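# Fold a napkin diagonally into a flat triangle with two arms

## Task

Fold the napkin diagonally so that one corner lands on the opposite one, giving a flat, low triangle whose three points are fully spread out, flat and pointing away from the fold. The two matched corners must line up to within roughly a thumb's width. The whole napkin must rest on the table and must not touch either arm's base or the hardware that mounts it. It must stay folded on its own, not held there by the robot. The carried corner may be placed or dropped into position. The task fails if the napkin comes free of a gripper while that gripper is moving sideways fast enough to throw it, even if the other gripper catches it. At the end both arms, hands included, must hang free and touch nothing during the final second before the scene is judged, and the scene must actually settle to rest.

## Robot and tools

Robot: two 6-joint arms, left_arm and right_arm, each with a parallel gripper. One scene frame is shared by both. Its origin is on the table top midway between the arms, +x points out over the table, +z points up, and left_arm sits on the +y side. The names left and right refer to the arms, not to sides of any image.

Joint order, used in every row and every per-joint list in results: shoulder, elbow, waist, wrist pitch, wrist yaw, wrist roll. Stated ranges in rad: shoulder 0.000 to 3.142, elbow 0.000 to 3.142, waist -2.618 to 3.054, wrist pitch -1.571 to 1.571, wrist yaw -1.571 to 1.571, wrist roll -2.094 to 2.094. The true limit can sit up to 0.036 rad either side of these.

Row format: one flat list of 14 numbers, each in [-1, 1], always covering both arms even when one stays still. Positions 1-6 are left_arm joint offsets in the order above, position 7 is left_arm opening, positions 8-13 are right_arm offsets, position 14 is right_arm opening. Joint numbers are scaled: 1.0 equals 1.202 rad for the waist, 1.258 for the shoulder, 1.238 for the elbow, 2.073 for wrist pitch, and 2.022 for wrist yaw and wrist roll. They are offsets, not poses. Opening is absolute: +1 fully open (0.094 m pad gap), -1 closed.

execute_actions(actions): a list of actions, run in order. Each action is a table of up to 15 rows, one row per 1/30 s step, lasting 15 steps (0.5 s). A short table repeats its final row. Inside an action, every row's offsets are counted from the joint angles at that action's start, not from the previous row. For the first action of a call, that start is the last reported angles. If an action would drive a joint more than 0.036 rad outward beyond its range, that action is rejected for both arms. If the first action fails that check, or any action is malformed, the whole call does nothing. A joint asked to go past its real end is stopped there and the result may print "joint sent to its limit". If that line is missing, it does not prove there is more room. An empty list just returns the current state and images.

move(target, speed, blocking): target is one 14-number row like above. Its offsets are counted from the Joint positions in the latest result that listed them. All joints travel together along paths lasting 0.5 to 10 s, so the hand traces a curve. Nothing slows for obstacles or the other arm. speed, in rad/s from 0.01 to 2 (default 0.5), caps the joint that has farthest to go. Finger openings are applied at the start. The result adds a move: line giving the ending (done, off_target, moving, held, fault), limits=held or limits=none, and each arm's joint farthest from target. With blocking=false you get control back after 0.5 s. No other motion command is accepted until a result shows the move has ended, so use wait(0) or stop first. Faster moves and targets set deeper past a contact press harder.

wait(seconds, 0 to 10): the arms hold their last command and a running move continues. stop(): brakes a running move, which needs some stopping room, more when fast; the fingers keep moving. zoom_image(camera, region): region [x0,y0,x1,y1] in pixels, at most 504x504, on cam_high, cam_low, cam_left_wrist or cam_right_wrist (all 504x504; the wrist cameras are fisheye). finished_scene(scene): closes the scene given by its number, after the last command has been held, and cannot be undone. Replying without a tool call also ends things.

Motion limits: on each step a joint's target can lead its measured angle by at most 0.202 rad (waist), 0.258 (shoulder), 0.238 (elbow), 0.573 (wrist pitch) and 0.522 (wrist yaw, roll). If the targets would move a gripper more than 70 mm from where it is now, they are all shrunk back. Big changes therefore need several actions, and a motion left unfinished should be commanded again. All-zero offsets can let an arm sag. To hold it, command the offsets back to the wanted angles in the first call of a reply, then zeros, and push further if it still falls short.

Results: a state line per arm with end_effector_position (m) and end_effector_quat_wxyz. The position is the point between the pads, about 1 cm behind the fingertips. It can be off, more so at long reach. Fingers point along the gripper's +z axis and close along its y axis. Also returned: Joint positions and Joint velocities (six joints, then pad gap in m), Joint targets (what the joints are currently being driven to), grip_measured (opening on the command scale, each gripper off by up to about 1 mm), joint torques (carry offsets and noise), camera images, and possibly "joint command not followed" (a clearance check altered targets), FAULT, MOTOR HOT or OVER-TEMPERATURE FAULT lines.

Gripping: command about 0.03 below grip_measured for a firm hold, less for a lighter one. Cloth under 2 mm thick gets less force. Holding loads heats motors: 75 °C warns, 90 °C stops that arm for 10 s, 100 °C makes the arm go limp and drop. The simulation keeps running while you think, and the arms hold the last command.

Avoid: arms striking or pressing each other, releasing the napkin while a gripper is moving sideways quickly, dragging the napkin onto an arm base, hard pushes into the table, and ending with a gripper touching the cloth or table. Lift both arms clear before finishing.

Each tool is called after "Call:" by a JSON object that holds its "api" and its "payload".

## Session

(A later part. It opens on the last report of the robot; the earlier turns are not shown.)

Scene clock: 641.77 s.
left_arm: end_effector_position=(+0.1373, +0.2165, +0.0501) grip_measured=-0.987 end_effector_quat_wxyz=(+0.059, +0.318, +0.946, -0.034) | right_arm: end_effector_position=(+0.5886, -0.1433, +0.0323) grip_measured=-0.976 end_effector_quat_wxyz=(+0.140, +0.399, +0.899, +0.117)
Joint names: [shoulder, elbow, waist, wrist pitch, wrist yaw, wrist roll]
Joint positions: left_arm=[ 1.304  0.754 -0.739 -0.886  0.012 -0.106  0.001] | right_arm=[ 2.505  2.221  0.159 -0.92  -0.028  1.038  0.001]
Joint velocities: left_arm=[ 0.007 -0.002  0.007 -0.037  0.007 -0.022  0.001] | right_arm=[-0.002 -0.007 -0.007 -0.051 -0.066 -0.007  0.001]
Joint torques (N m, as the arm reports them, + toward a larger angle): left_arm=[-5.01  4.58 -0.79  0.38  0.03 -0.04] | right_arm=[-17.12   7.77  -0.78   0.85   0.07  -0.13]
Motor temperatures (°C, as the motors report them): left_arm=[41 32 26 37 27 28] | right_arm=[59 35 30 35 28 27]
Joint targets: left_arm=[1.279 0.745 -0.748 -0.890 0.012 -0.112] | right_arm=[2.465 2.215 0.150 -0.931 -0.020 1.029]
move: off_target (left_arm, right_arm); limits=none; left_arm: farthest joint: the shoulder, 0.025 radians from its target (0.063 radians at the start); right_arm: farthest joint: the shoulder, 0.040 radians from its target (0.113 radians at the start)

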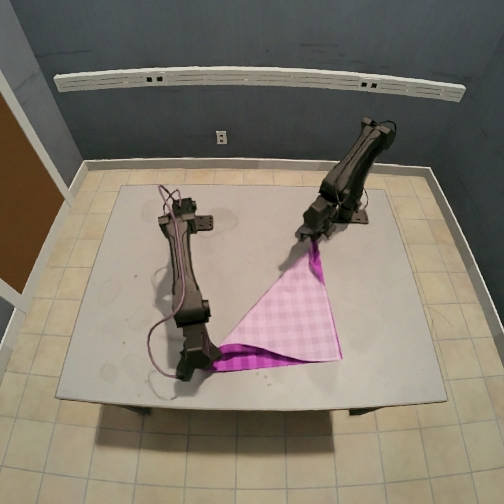

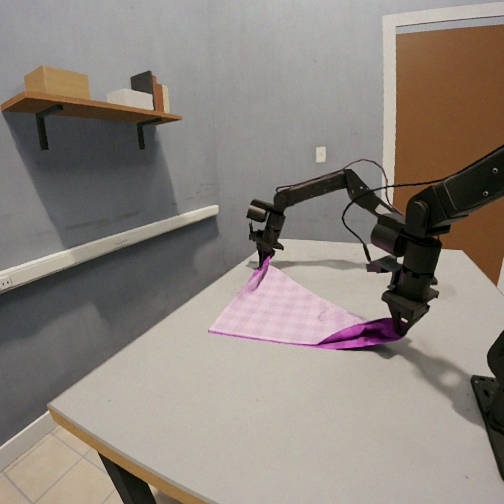

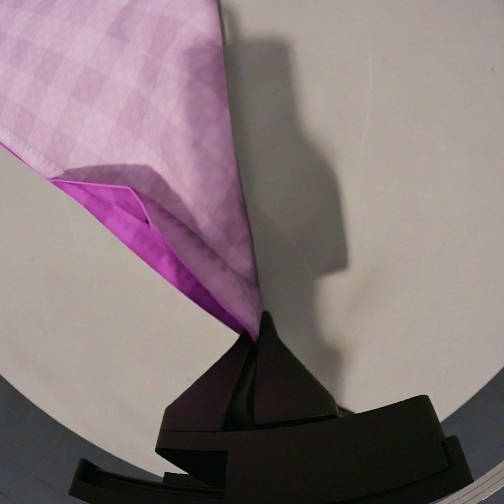

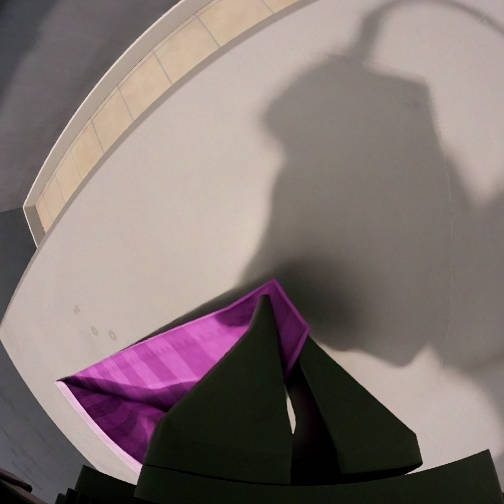

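Call:
{"api": "move", "payload": {"target": [0.03,0,0.28,0,0.27,0.1,-1,-0.01,0,0.08,0,0.27,0.15,-1], "speed": 0.2}}

Call:
{"api": "zoom_image", "payload": {"camera": "cam_high", "region": [170,210,390,410]}}

Scene clock: 646.87 s.
left_arm: end_effector_position=(+0.1387, +0.1969, +0.0691) grip_measured=-0.987 end_effector_quat_wxyz=(+0.008, +0.258, +0.927, -0.272) | right_arm: end_effector_position=(+0.5930, -0.1761, +0.0508) grip_measured=-0.976 end_effector_quat_wxyz=(+0.290, +0.514, +0.807, -0.031)
Joint names: [shoulder, elbow, waist, wrist pitch, wrist yaw, wrist roll]
Joint positions: left_arm=[ 1.336  0.754 -0.411 -0.877  0.54   0.085  0.001] | right_arm=[ 2.505  2.221  0.253 -0.921  0.476  1.335  0.001]
Joint velocities: left_arm=[-0.002  0.002  0.027  0.022  0.037  0.022  0.001] | right_arm=[ 0.012 -0.012  0.007 -0.007 -0.007  0.007 -0.001]
Joint torques (N m, as the arm reports them, + toward a larger angle): left_arm=[-2.87  5.13  0.66  0.27  0.42  0.16] | right_arm=[-15.04   8.21   0.18   0.94   0.6    0.06]
Motor temperatures (°C, as the motors report them): left_arm=[40 32 26 37 27 28] | right_arm=[59 35 30 34 28 27]
Joint targets: left_arm=[1.342 0.754 -0.403 -0.885 0.558 0.096] | right_arm=[2.493 2.221 0.255 -0.920 0.518 1.341]
move: off_target (right_arm); limits=none; left_arm: farthest joint: the wrist yaw, 0.018 radians from its target (0.546 radians at the start); right_arm: farthest joint: the wrist yaw, 0.042 radians from its target (0.546 radians at the start)

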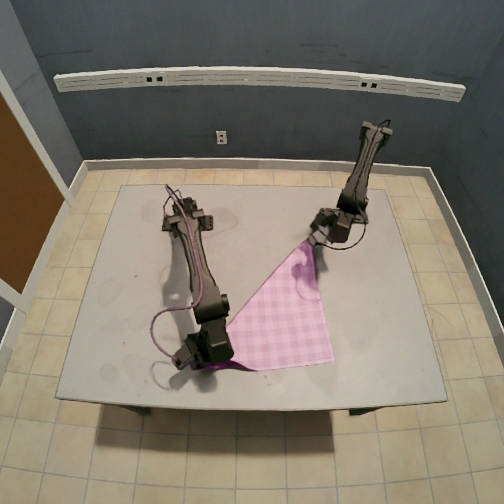

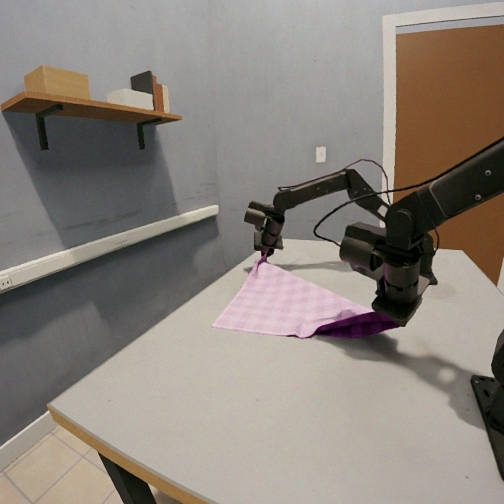

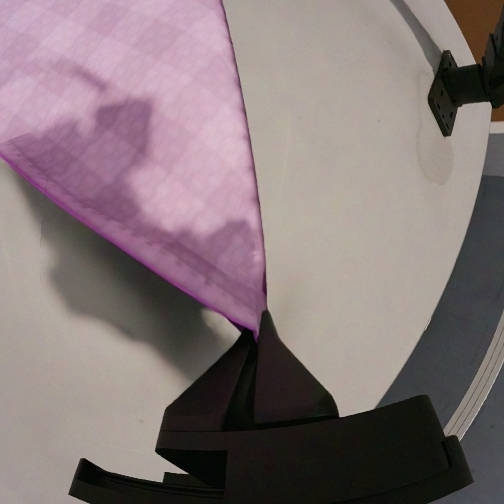

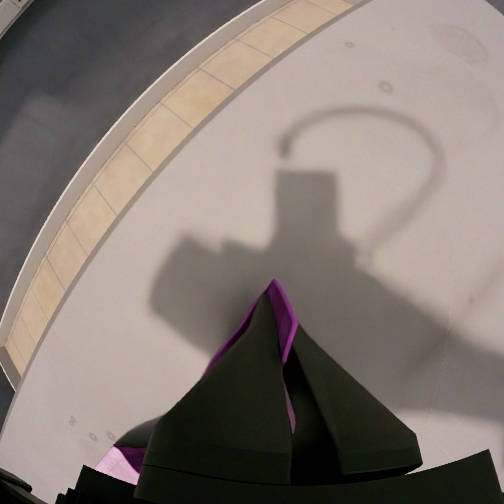

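Region (170, 210, 390, 410) of cam_high's 504x504 image, scaled by 2.291, with more detail than that image has; it fills the top 458 rows of this view, and the rest is white.

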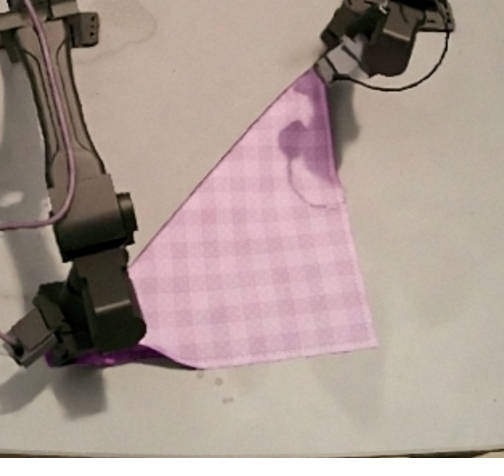

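Call:
{"api": "move", "payload": {"target": [0.12,0,-0.02,0,0.01,0,-1,0.02,0,-0.01,0,0.02,0.1,-1], "speed": 0.1}}

Call:
{"api": "execute_actions", "payload": {"actions": [[[0,0,0,0,0.01,0,-0.8,-0.01,0,0,0,0.01,0,-0.8]],[[0,0,0,0,0.01,0,-0.65,-0.01,0,0,0,0.01,0,-0.65]]]}}

Scene clock: 650.53 s.
left_arm: end_effector_position=(+0.1305, +0.1966, +0.0409) grip_measured=-0.987 end_effector_quat_wxyz=(-0.056, +0.248, +0.931, -0.263) | right_arm: end_effector_position=(+0.5907, -0.1763, +0.0335) grip_measured=-0.976 end_effector_quat_wxyz=(+0.282, +0.588, +0.758, -0.014)
Joint names: [shoulder, elbow, waist, wrist pitch, wrist yaw, wrist roll]
Joint positions: left_arm=[ 1.481  0.754 -0.425 -0.862  0.544  0.085  0.001] | right_arm=[ 2.537  2.221  0.253 -0.921  0.473  1.531  0.001]
Joint velocities: left_arm=[-0.007  0.007 -0.017  0.007 -0.007 -0.007 -0.001] | right_arm=[ 0.007  0.017  0.007 -0.022 -0.051 -0.022  0.   ]
Joint torques (N m, as the arm reports them, + toward a larger angle): left_arm=[-3.66  4.72 -0.96  0.01  0.45  0.02] | right_arm=[-14.67   8.14  -1.13   0.88   0.62   0.05]
Motor temperatures (°C, as the motors report them): left_arm=[39 32 26 37 27 28] | right_arm=[58 35 30 34 28 27]
Joint targets: left_arm=[1.487 0.754 -0.435 -0.877 0.560 0.085] | right_arm=[2.531 2.221 0.241 -0.920 0.516 1.537]
move: off_target (right_arm); limits=none; left_arm: farthest joint: the wrist yaw, 0.016 radians from its target (0.020 radians at the start); right_arm: farthest joint: the wrist yaw, 0.043 radians from its target (0.040 radians at the start)

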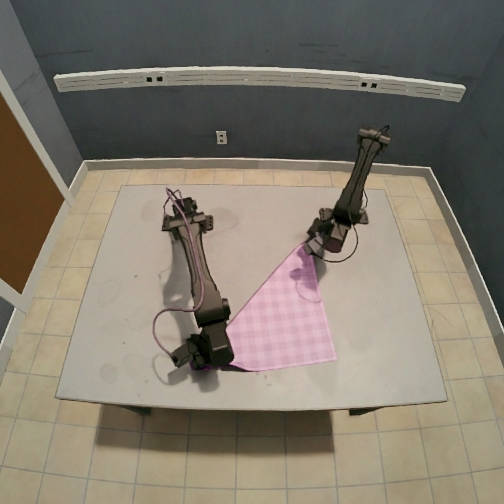

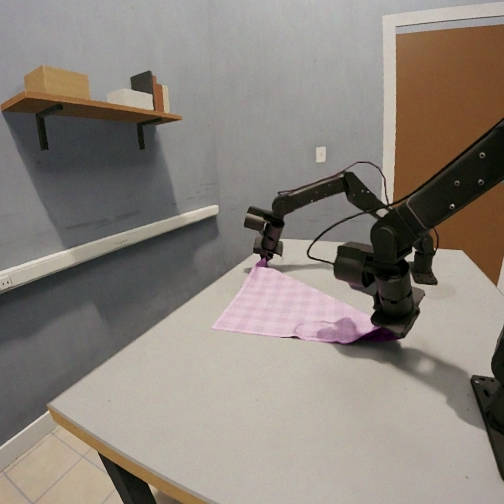

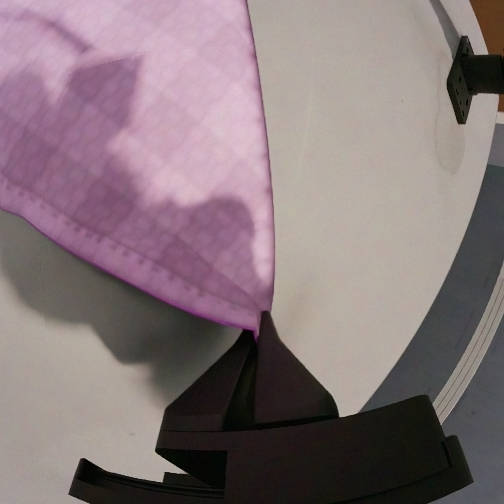

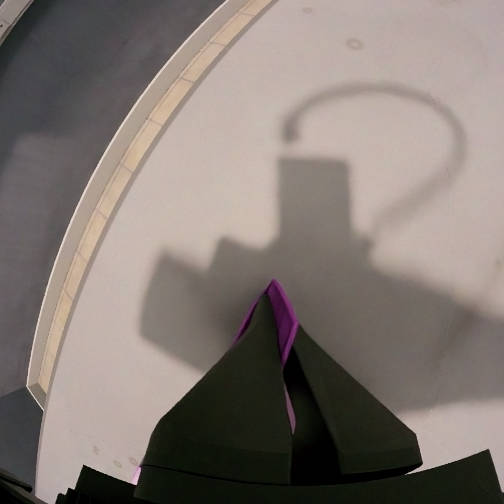

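Scene clock: 651.53 s.
left_arm: end_effector_position=(+0.1304, +0.1962, +0.0411) grip_measured=-0.653 end_effector_quat_wxyz=(-0.057, +0.247, +0.930, -0.264) | right_arm: end_effector_position=(+0.5907, -0.1763, +0.0335) grip_measured=-0.652 end_effector_quat_wxyz=(+0.282, +0.588, +0.758, -0.014)
Joint names: [shoulder, elbow, waist, wrist pitch, wrist yaw, wrist roll]
Joint positions: left_arm=[ 1.481  0.754 -0.425 -0.862  0.547  0.085  0.016] | right_arm=[ 2.537  2.221  0.253 -0.921  0.473  1.531  0.016]
Joint velocities: left_arm=[ 0.027 -0.007  0.002  0.007 -0.022  0.095 -0.001] | right_arm=[-0.002  0.002 -0.012  0.022  0.037 -0.051  0.   ]
Joint torques (N m, as the arm reports them, + toward a larger angle): left_arm=[-4.09  4.67 -0.03  0.15  0.45 -0.01] | right_arm=[-15.16   8.16   0.06   0.88   0.42  -0.02]
Motor temperatures (°C, as the motors report them): left_arm=[39 32 26 36 27 28] | right_arm=[58 35 30 34 28 27]
Joint targets: left_arm=[1.481 0.754 -0.425 -0.862 0.566 0.085] | right_arm=[2.524 2.221 0.253 -0.921 0.493 1.531]

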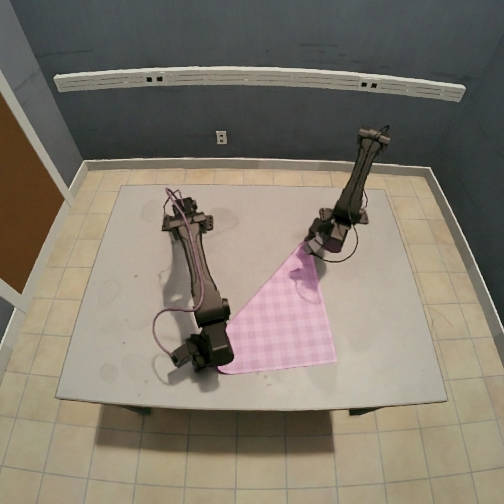

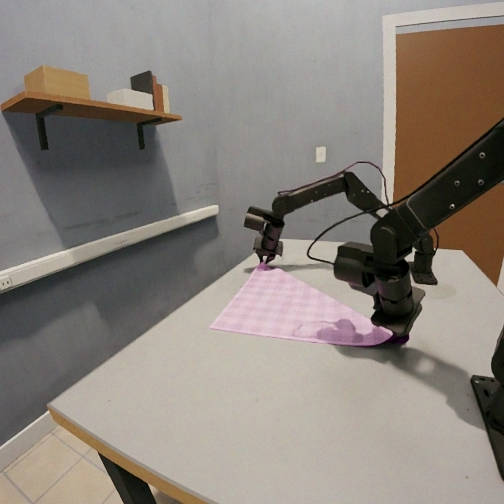

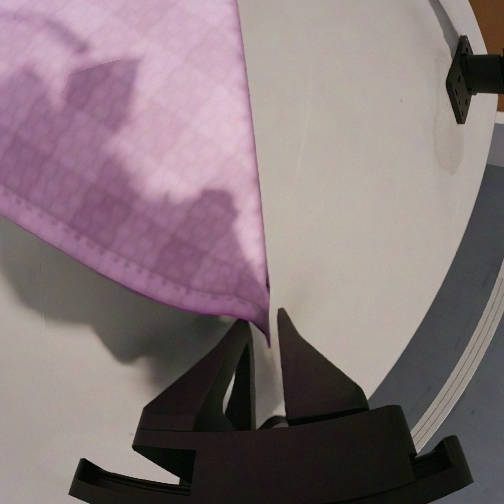

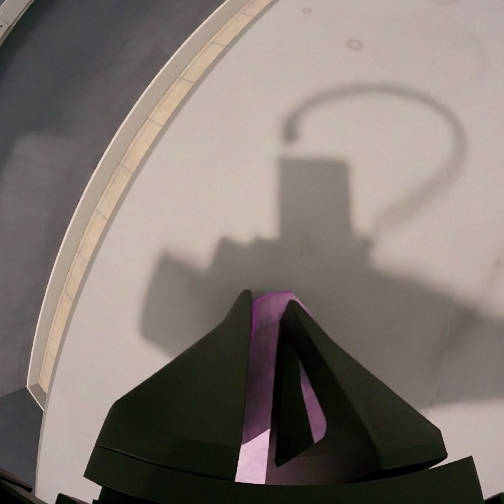

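Withdraw slowly up/outward.

Call:
{"api": "move", "payload": {"target": [-0.25,-0.08,0.05,0,0,0,-0.65,-0.1,0,-0.05,0,0,0,-0.65], "speed": 0.1}}

Call:
{"api": "move", "payload": {"target": [-0.3,0,0.45,0.1,-0.27,0,-0.65,-0.9,-0.9,-0.4,0.1,-0.23,-0.7,-0.65], "speed": 0.6}}

Call:
{"api": "zoom_image", "payload": {"camera": "cam_high", "region": [170,210,390,410]}}

Scene clock: 655.93 s.
left_arm: end_effector_position=(+0.1291, +0.2096, +0.0728) grip_measured=-0.653 end_effector_quat_wxyz=(+0.046, +0.249, +0.927, -0.276) | right_arm: end_effector_position=(+0.5995, -0.2031, +0.0809) grip_measured=-0.652 end_effector_quat_wxyz=(+0.303, +0.611, +0.731, +0.016)
Joint names: [shoulder, elbow, waist, wrist pitch, wrist yaw, wrist roll]
Joint positions: left_arm=[ 1.19   0.663 -0.374 -0.863  0.54   0.085  0.016] | right_arm=[ 2.448  2.221  0.2   -0.921  0.463  1.531  0.016]
Joint velocities: left_arm=[-0.012 -0.012 -0.002  0.066 -0.051  0.037 -0.   ] | right_arm=[ 0.002 -0.007  0.002  0.022 -0.051  0.037 -0.   ]
Joint torques (N m, as the arm reports them, + toward a larger angle): left_arm=[-4.09  4.66  0.88  0.46  0.34  0.02] | right_arm=[-16.69   8.31  -0.66   1.03   0.32  -0.02]
Motor temperatures (°C, as the motors report them): left_arm=[39 32 26 36 27 28] | right_arm=[59 35 30 34 28 27]
Joint targets: left_arm=[1.166 0.655 -0.365 -0.862 0.547 0.085] | right_arm=[2.411 2.221 0.193 -0.921 0.473 1.531]
move: off_target (left_arm, right_arm); limits=none; left_arm: farthest joint: the shoulder, 0.024 radians from its target (0.314 radians at the start); right_arm: farthest joint: the shoulder, 0.037 radians from its target (0.125 radians at the start)

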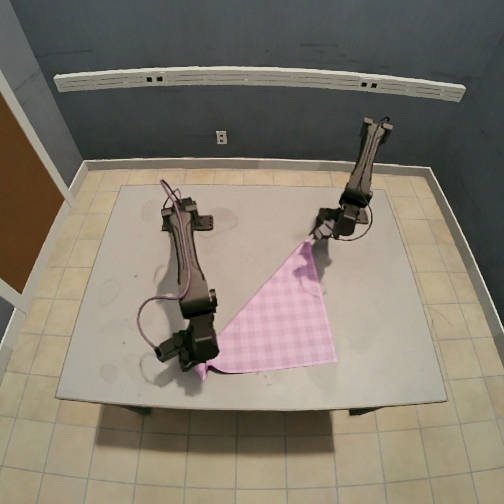

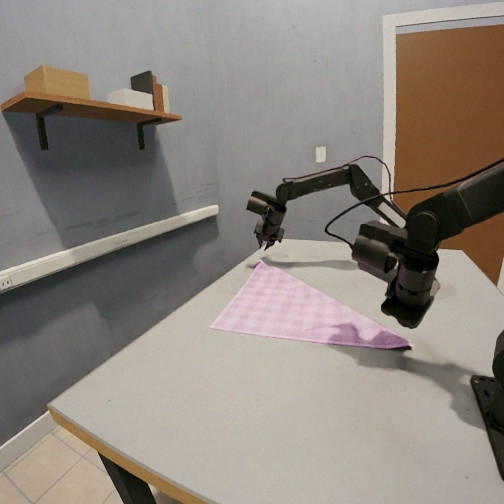

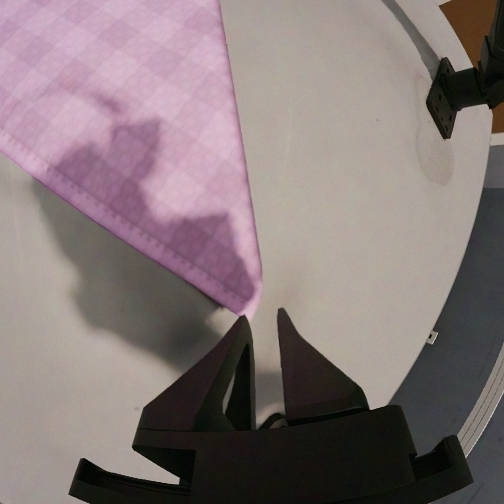

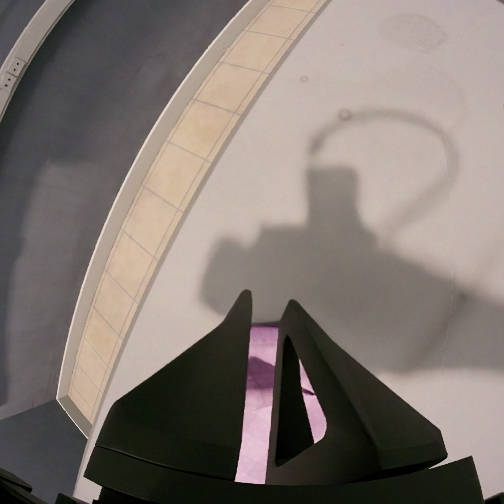

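Scene clock: 659.13 s.
left_arm: end_effector_position=(+0.2310, +0.4091, +0.1450) grip_measured=-0.652 end_effector_quat_wxyz=(+0.351, -0.028, +0.935, +0.041) | right_arm: end_effector_position=(+0.3701, -0.3435, +0.1728) grip_measured=-0.652 end_effector_quat_wxyz=(+0.294, +0.171, +0.940, -0.020)
Joint names: [shoulder, elbow, waist, wrist pitch, wrist yaw, wrist roll]
Joint positions: left_arm=[ 0.835  0.663  0.159 -0.676 -0.002  0.085  0.016] | right_arm=[ 1.342  1.112 -0.273 -0.743  0.007  0.122  0.016]
Joint velocities: left_arm=[ 0.017 -0.007  0.022  0.037 -0.037 -0.007 -0.001] | right_arm=[-0.002  0.002  0.012  0.037  0.022  0.022 -0.001]
Joint torques (N m, as the arm reports them, + toward a larger angle): left_arm=[-2.31  6.18  0.81  1.4  -0.04  0.01] | right_arm=[-6.77  8.19 -0.64  1.68 -0.06 -0.08]
Motor temperatures (°C, as the motors report them): left_arm=[38 32 26 37 27 28] | right_arm=[58 35 30 34 28 27]
Joint targets: left_arm=[0.813 0.663 0.167 -0.655 -0.006 0.085] | right_arm=[1.316 1.107 -0.280 -0.713 -0.002 0.115]
move: off_target (left_arm, right_arm); limits=none; left_arm: farthest joint: the shoulder, 0.022 radians from its target (0.378 radians at the start); right_arm: farthest joint: the wrist pitch, 0.029 radians from its target (0.207 radians at the start)

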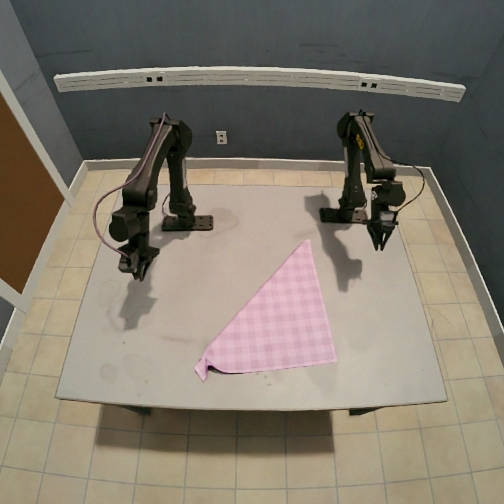

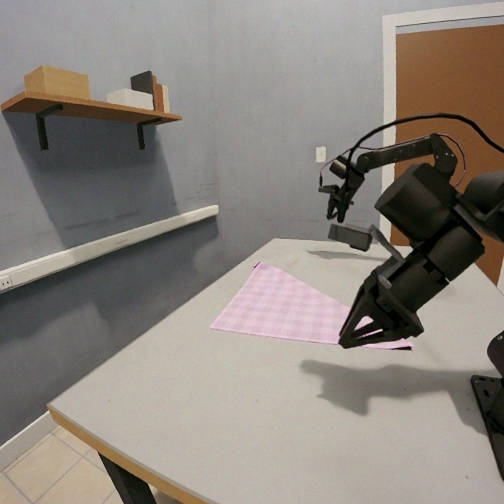

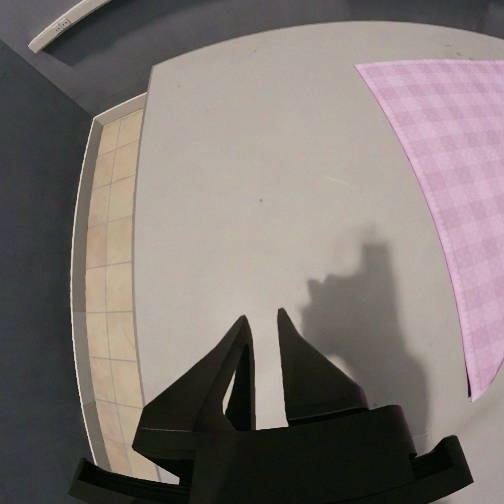

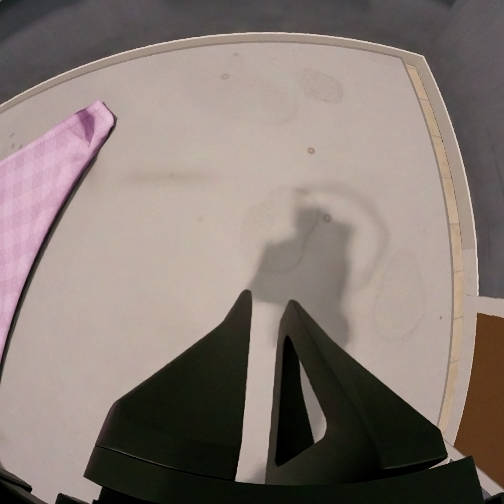

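Region (170, 210, 390, 410) of cam_high's 504x504 image, scaled by 2.291, with more detail than that image has; it fills the top 458 rows of this view, and the rest is white.

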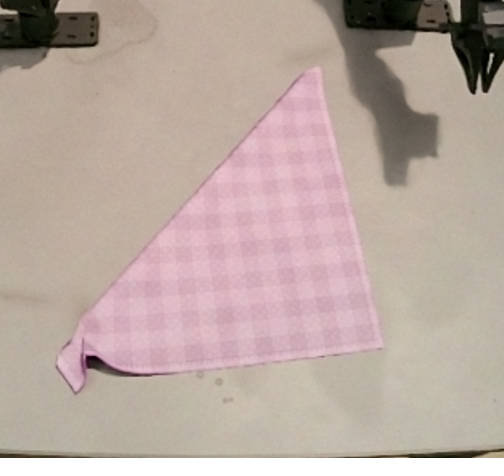

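Call:
{"api": "move", "payload": {"target": [0,0,0,0,0,0,-0.65,0.84,0.793,0.34,0.07,0,-0.06,-1], "speed": 0.6}}

Scene clock: 662.90 s.
left_arm: end_effector_position=(+0.2305, +0.4090, +0.1446) grip_measured=-0.652 end_effector_quat_wxyz=(+0.350, -0.028, +0.935, +0.041) | right_arm: end_effector_position=(+0.6245, -0.1554, +0.0569) grip_measured=-0.985 end_effector_quat_wxyz=(+0.289, -0.080, +0.954, +0.023)
Joint names: [shoulder, elbow, waist, wrist pitch, wrist yaw, wrist roll]
Joint positions: left_arm=[ 0.835  0.663  0.159 -0.678 -0.002  0.085  0.016] | right_arm=[ 2.418  2.06   0.138 -0.625  0.007  0.006  0.001]
Joint velocities: left_arm=[-0.007 -0.007  0.002 -0.066 -0.081  0.037  0.001] | right_arm=[ 0.007 -0.007  0.012  0.095 -0.007 -0.081  0.   ]
Joint torques (N m, as the arm reports them, + toward a larger angle): left_arm=[-0.81  6.2   0.    1.27  0.02  0.03] | right_arm=[-15.27  11.5   -0.22   1.63   0.    -0.09]
Motor temperatures (°C, as the motors report them): left_arm=[38 32 26 37 27 28] | right_arm=[56 35 30 35 28 27]
Joint targets: left_arm=[0.835 0.663 0.159 -0.676 -0.002 0.085] | right_arm=[2.399 2.093 0.135 -0.597 0.007 0.001]
move: off_target (right_arm); limits=none; left_arm: farthest joint: the wrist pitch, 0.002 radians from its target (0.000 radians at the start); right_arm: farthest joint: the elbow, 0.034 radians from its target (0.982 radians at the start)

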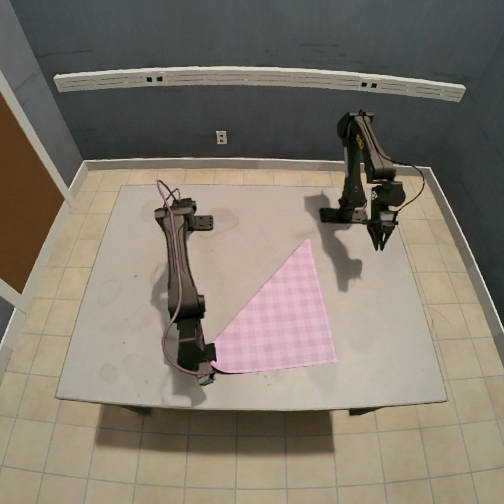

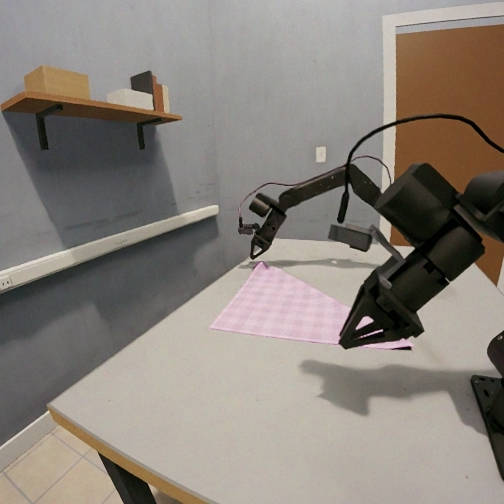

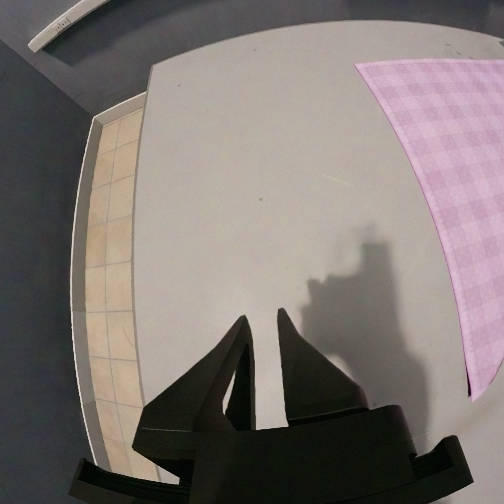

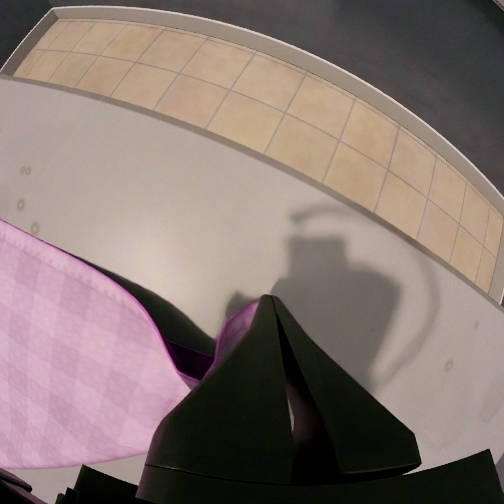

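Pull back ~1.2 cm and lower partway.

Call:
{"api": "execute_actions", "payload": {"actions": [[[0,0,0,0,0,0,-0.65,0.005,0,0,-0.03,0,0,-1]],[[0,0,0,0,0,0,-0.65,0.008,0,0,0,0,0,-1]]]}}

Scene clock: 664.60 s.
left_arm: end_effector_position=(+0.2295, +0.4089, +0.1438) grip_measured=-0.652 end_effector_quat_wxyz=(+0.348, -0.028, +0.936, +0.041) | right_arm: end_effector_position=(+0.6113, -0.1577, +0.0317) grip_measured=-0.985 end_effector_quat_wxyz=(+0.249, -0.081, +0.965, +0.019)
Joint names: [shoulder, elbow, waist, wrist pitch, wrist yaw, wrist roll]
Joint positions: left_arm=[ 0.835  0.663  0.159 -0.683 -0.002  0.085  0.016] | right_arm=[ 2.45   2.06   0.138 -0.676  0.007  0.006  0.001]
Joint velocities: left_arm=[ 0.017 -0.002 -0.012 -0.051  0.007  0.051  0.001] | right_arm=[-0.007  0.017 -0.002 -0.066 -0.051 -0.022 -0.001]
Joint torques (N m, as the arm reports them, + toward a larger angle): left_arm=[-0.76  6.24 -0.02  1.26  0.    0.02] | right_arm=[-14.58   8.46   0.03   1.19   0.02  -0.02]
Motor temperatures (°C, as the motors report them): left_arm=[38 32 26 37 27 28] | right_arm=[56 35 30 35 28 27]
Joint targets: left_arm=[0.835 0.663 0.159 -0.681 -0.002 0.085] | right_arm=[2.442 2.060 0.138 -0.676 0.007 0.006]

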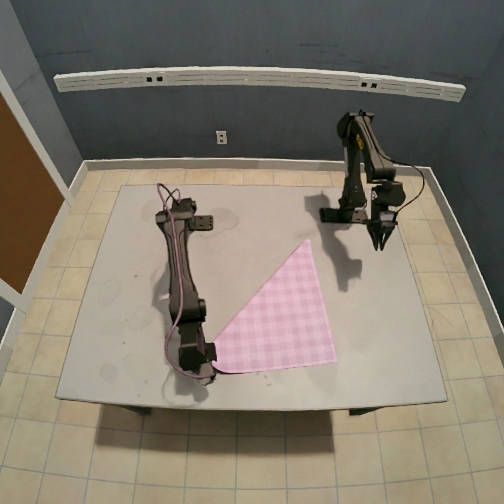

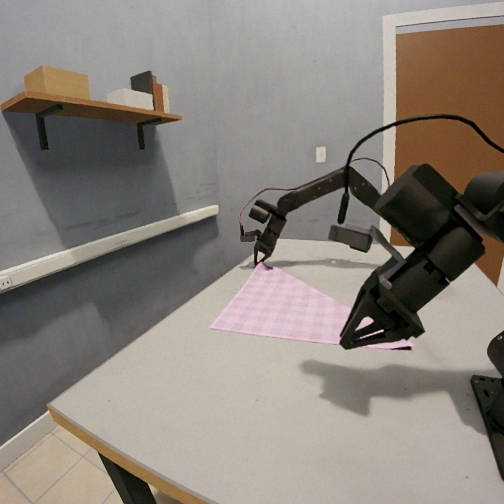

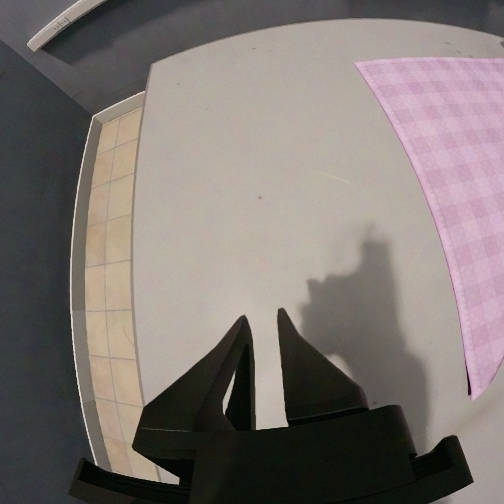

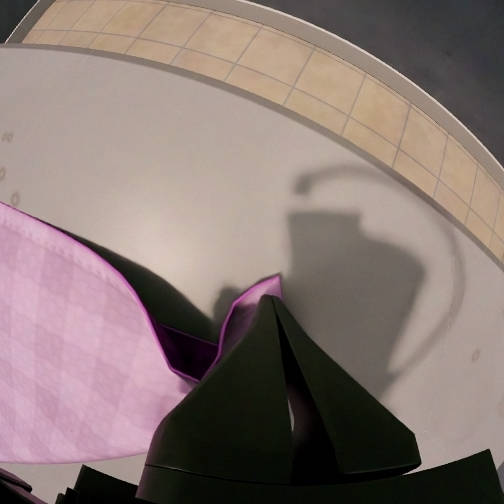

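Good. Press and drag −y.

Call:
{"api": "execute_actions", "payload": {"actions": [[[0,0,0,0,0,0,-0.65,0.018,0,0,0,0,0,-1]],[[0,0,0,0,0,0,-0.65,0.015,0,0,0,0,0,-1]],[[0,0,0,0,0,0,-0.65,0.012,0,-0.025,0,0.007,0,-1]],[[0,0,0,0,0,0,-0.65,0.012,0,-0.025,0,0.007,0,-1]],[[0,0,0,0,0,0,-0.65,0.012,0,-0.025,0,0.007,0,-1]]]}}

Scene clock: 668.13 s.
left_arm: end_effector_position=(+0.2273, +0.4086, +0.1418) grip_measured=-0.652 end_effector_quat_wxyz=(+0.342, -0.028, +0.938, +0.040) | right_arm: end_effector_position=(+0.6153, -0.1929, +0.0180) grip_measured=-0.985 end_effector_quat_wxyz=(+0.240, -0.053, +0.969, +0.011)
Joint names: [shoulder, elbow, waist, wrist pitch, wrist yaw, wrist roll]
Joint positions: left_arm=[ 0.835  0.663  0.159 -0.695 -0.002  0.085  0.016] | right_arm=[ 2.475  2.06   0.078 -0.671  0.007  0.006  0.001]
Joint velocities: left_arm=[ 0.007 -0.002 -0.027 -0.022  0.007 -0.037 -0.   ] | right_arm=[-0.017  0.017  0.022 -0.007 -0.095 -0.022  0.   ]
Joint torques (N m, as the arm reports them, + toward a larger angle): left_arm=[-0.73  6.26 -0.05  1.21  0.    0.01] | right_arm=[-12.94   8.39  -0.91   1.17   0.15  -0.02]
Motor temperatures (°C, as the motors report them): left_arm=[37 33 26 37 27 28] | right_arm=[56 35 30 35 28 27]
Joint targets: left_arm=[0.835 0.663 0.159 -0.693 -0.002 0.085] | right_arm=[2.490 2.060 0.068 -0.671 0.021 0.006]

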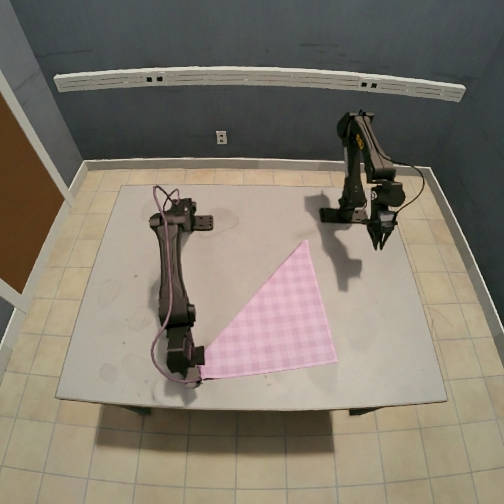

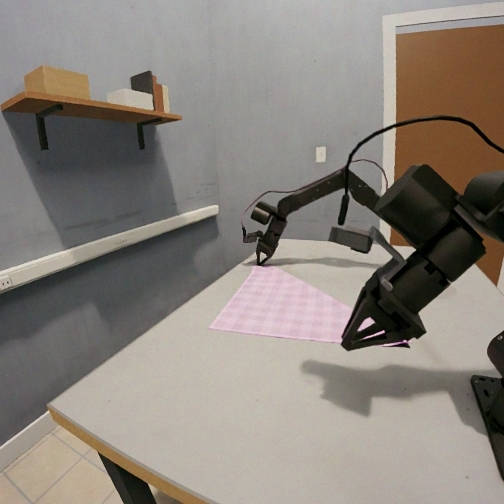

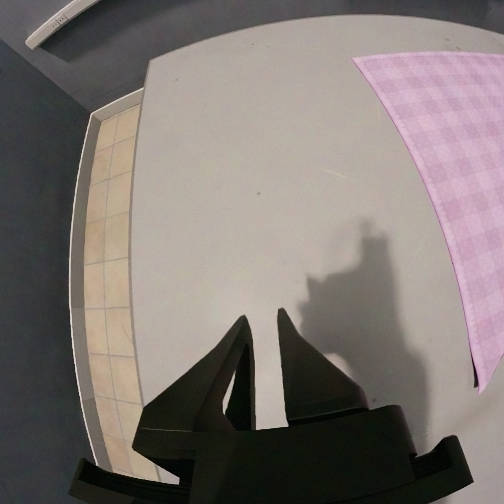

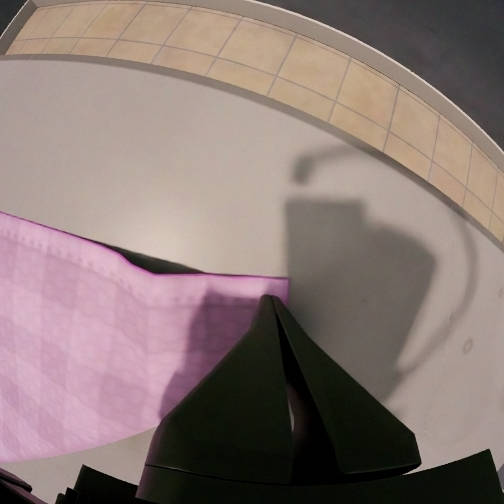

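Call:
{"api": "execute_actions", "payload": {"actions": [[[0,0,0,0,0,0,-0.65,-0.06,0,0,0,0,0,-1]],[[0,0,0,0,0,0,-0.65,-0.07,0,0,0,0,0,-1]],[[0,0,0,0,0,0,-0.65,-0.1,-0.05,-0.1,0,0,0,-1]],[[0,0,0,0,0,0,-0.65,-0.1,-0.08,-0.1,0,0,0,-1]]]}}

Call:
{"api": "zoom_image", "payload": {"camera": "cam_high", "region": [170,210,390,410]}}

Call:
{"api": "zoom_image", "payload": {"camera": "cam_low", "region": [190,250,330,360]}}

Scene clock: 671.90 s.
left_arm: end_effector_position=(+0.2255, +0.4083, +0.1403) grip_measured=-0.652 end_effector_quat_wxyz=(+0.338, -0.028, +0.940, +0.040) | right_arm: end_effector_position=(+0.5831, -0.3438, +0.1247) grip_measured=-0.985 end_effector_quat_wxyz=(+0.297, +0.074, +0.951, -0.031)
Joint names: [shoulder, elbow, waist, wrist pitch, wrist yaw, wrist roll]
Joint positions: left_arm=[ 0.835  0.663  0.159 -0.705 -0.002  0.085  0.016] | right_arm=[ 2.165  1.892 -0.181 -0.691  0.022  0.006  0.001]
Joint velocities: left_arm=[ 0.017 -0.012 -0.012  0.007  0.037 -0.066  0.   ] | right_arm=[ 0.002 -0.007  0.125  0.007 -0.022 -0.022 -0.001]
Joint torques (N m, as the arm reports them, + toward a larger angle): left_arm=[-0.67  6.2  -0.03  1.21  0.01  0.01] | right_arm=[-14.39   8.49   0.14   1.42  -0.02  -0.02]
Motor temperatures (°C, as the motors report them): left_arm=[37 33 26 38 27 28] | right_arm=[56 35 30 35 28 27]
Joint targets: left_arm=[0.835 0.663 0.159 -0.702 -0.002 0.085] | right_arm=[2.136 1.890 -0.172 -0.684 0.014 0.006]

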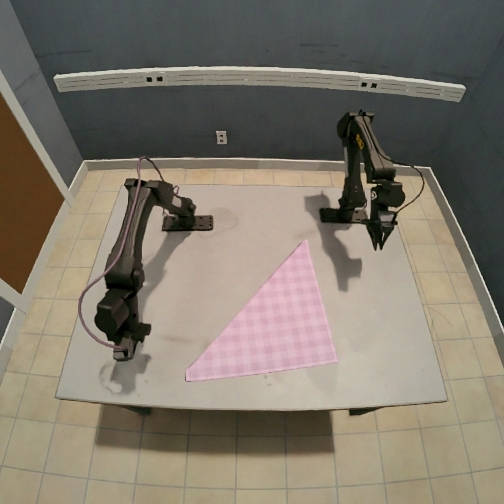

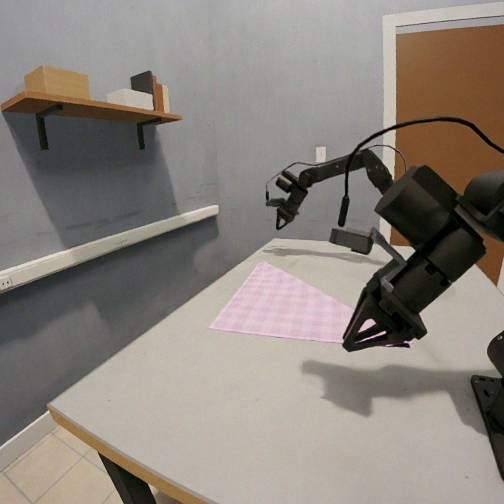

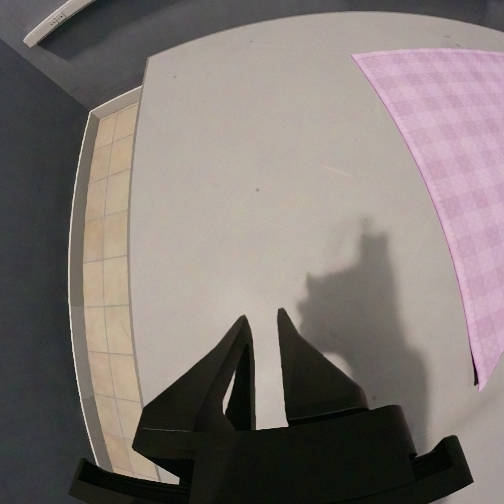

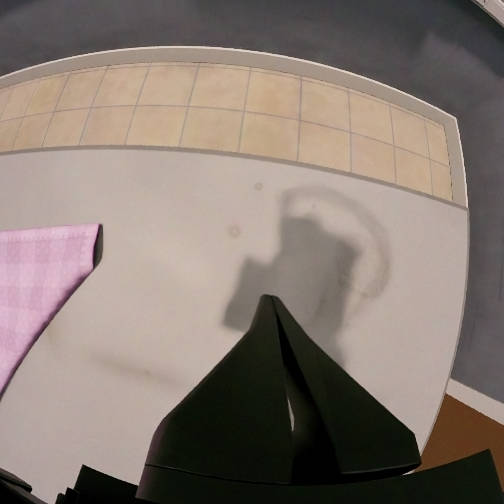

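Region (170, 210, 390, 410) of cam_high's 504x504 image, scaled by 2.291, with more detail than that image has; it fills the top 458 rows of this view, and the rest is white.

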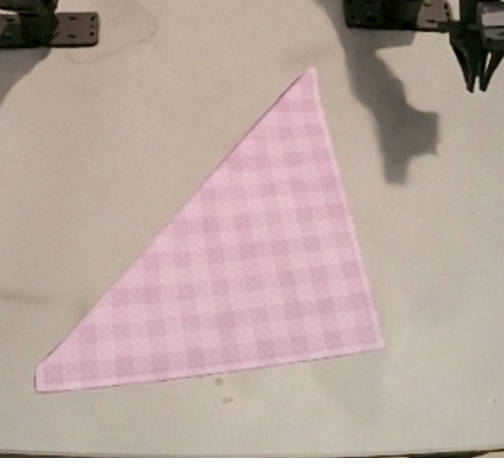

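Region (190, 250, 330, 360) of cam_low's 504x504 image, scaled by 3.600, with more detail than that image has; it fills the top 396 rows of this view, and the rest is white.

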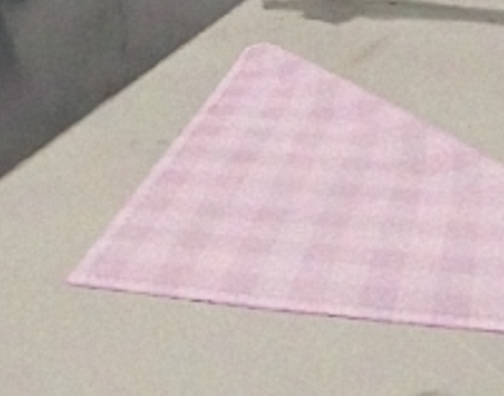

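Call:
{"api": "move", "payload": {"target": [0,0,0,0,0,0,-0.65,0.20,0.163,0.212,0.015,-0.007,0,-1], "speed": 0.3}}

Scene clock: 675.33 s.
left_arm: end_effector_position=(+0.2251, +0.4082, +0.1400) grip_measured=-0.652 end_effector_quat_wxyz=(+0.337, -0.028, +0.940, +0.040) | right_arm: end_effector_position=(+0.6159, -0.1931, +0.0416) grip_measured=-0.985 end_effector_quat_wxyz=(+0.254, -0.052, +0.966, +0.010)
Joint names: [shoulder, elbow, waist, wrist pitch, wrist yaw, wrist roll]
Joint positions: left_arm=[ 0.835  0.663  0.159 -0.707 -0.002  0.085  0.016] | right_arm=[ 2.43   2.058  0.079 -0.684  0.012  0.006  0.001]
Joint velocities: left_arm=[-0.012  0.017 -0.012 -0.081 -0.007  0.037  0.001] | right_arm=[ 0.002  0.007  0.002  0.051 -0.051 -0.007 -0.001]
Joint torques (N m, as the arm reports them, + toward a larger angle): left_arm=[-0.75  6.23 -0.04  1.22 -0.01  0.02] | right_arm=[-14.83  11.56  -0.42   1.48  -0.02  -0.02]
Motor temperatures (°C, as the motors report them): left_arm=[37 33 26 38 27 28] | right_arm=[56 35 30 35 28 27]
Joint targets: left_arm=[0.835 0.663 0.159 -0.705 -0.002 0.085] | right_arm=[2.417 2.094 0.074 -0.660 0.008 0.006]
move: off_target (right_arm); limits=none; left_arm: farthest joint: the wrist pitch, 0.002 radians from its target (0.000 radians at the start); right_arm: farthest joint: the elbow, 0.036 radians from its target (0.202 radians at the start)

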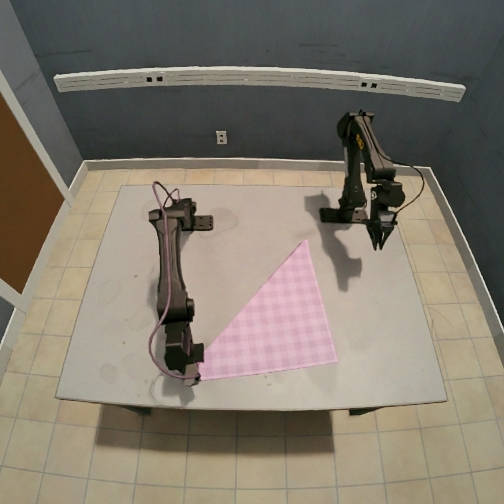

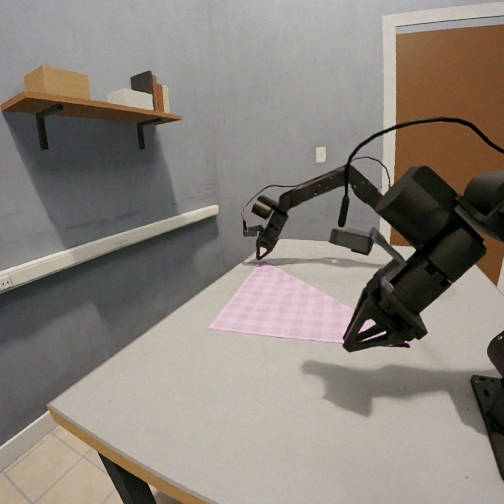

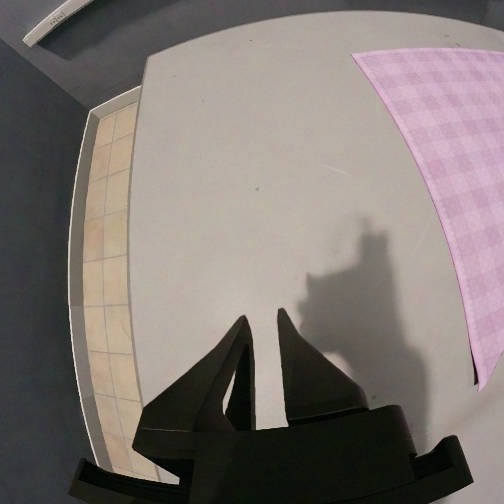

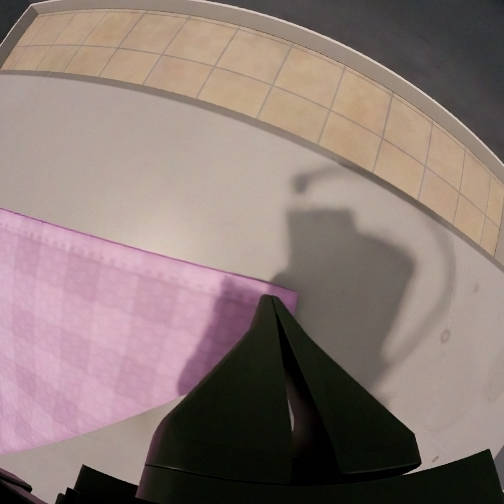

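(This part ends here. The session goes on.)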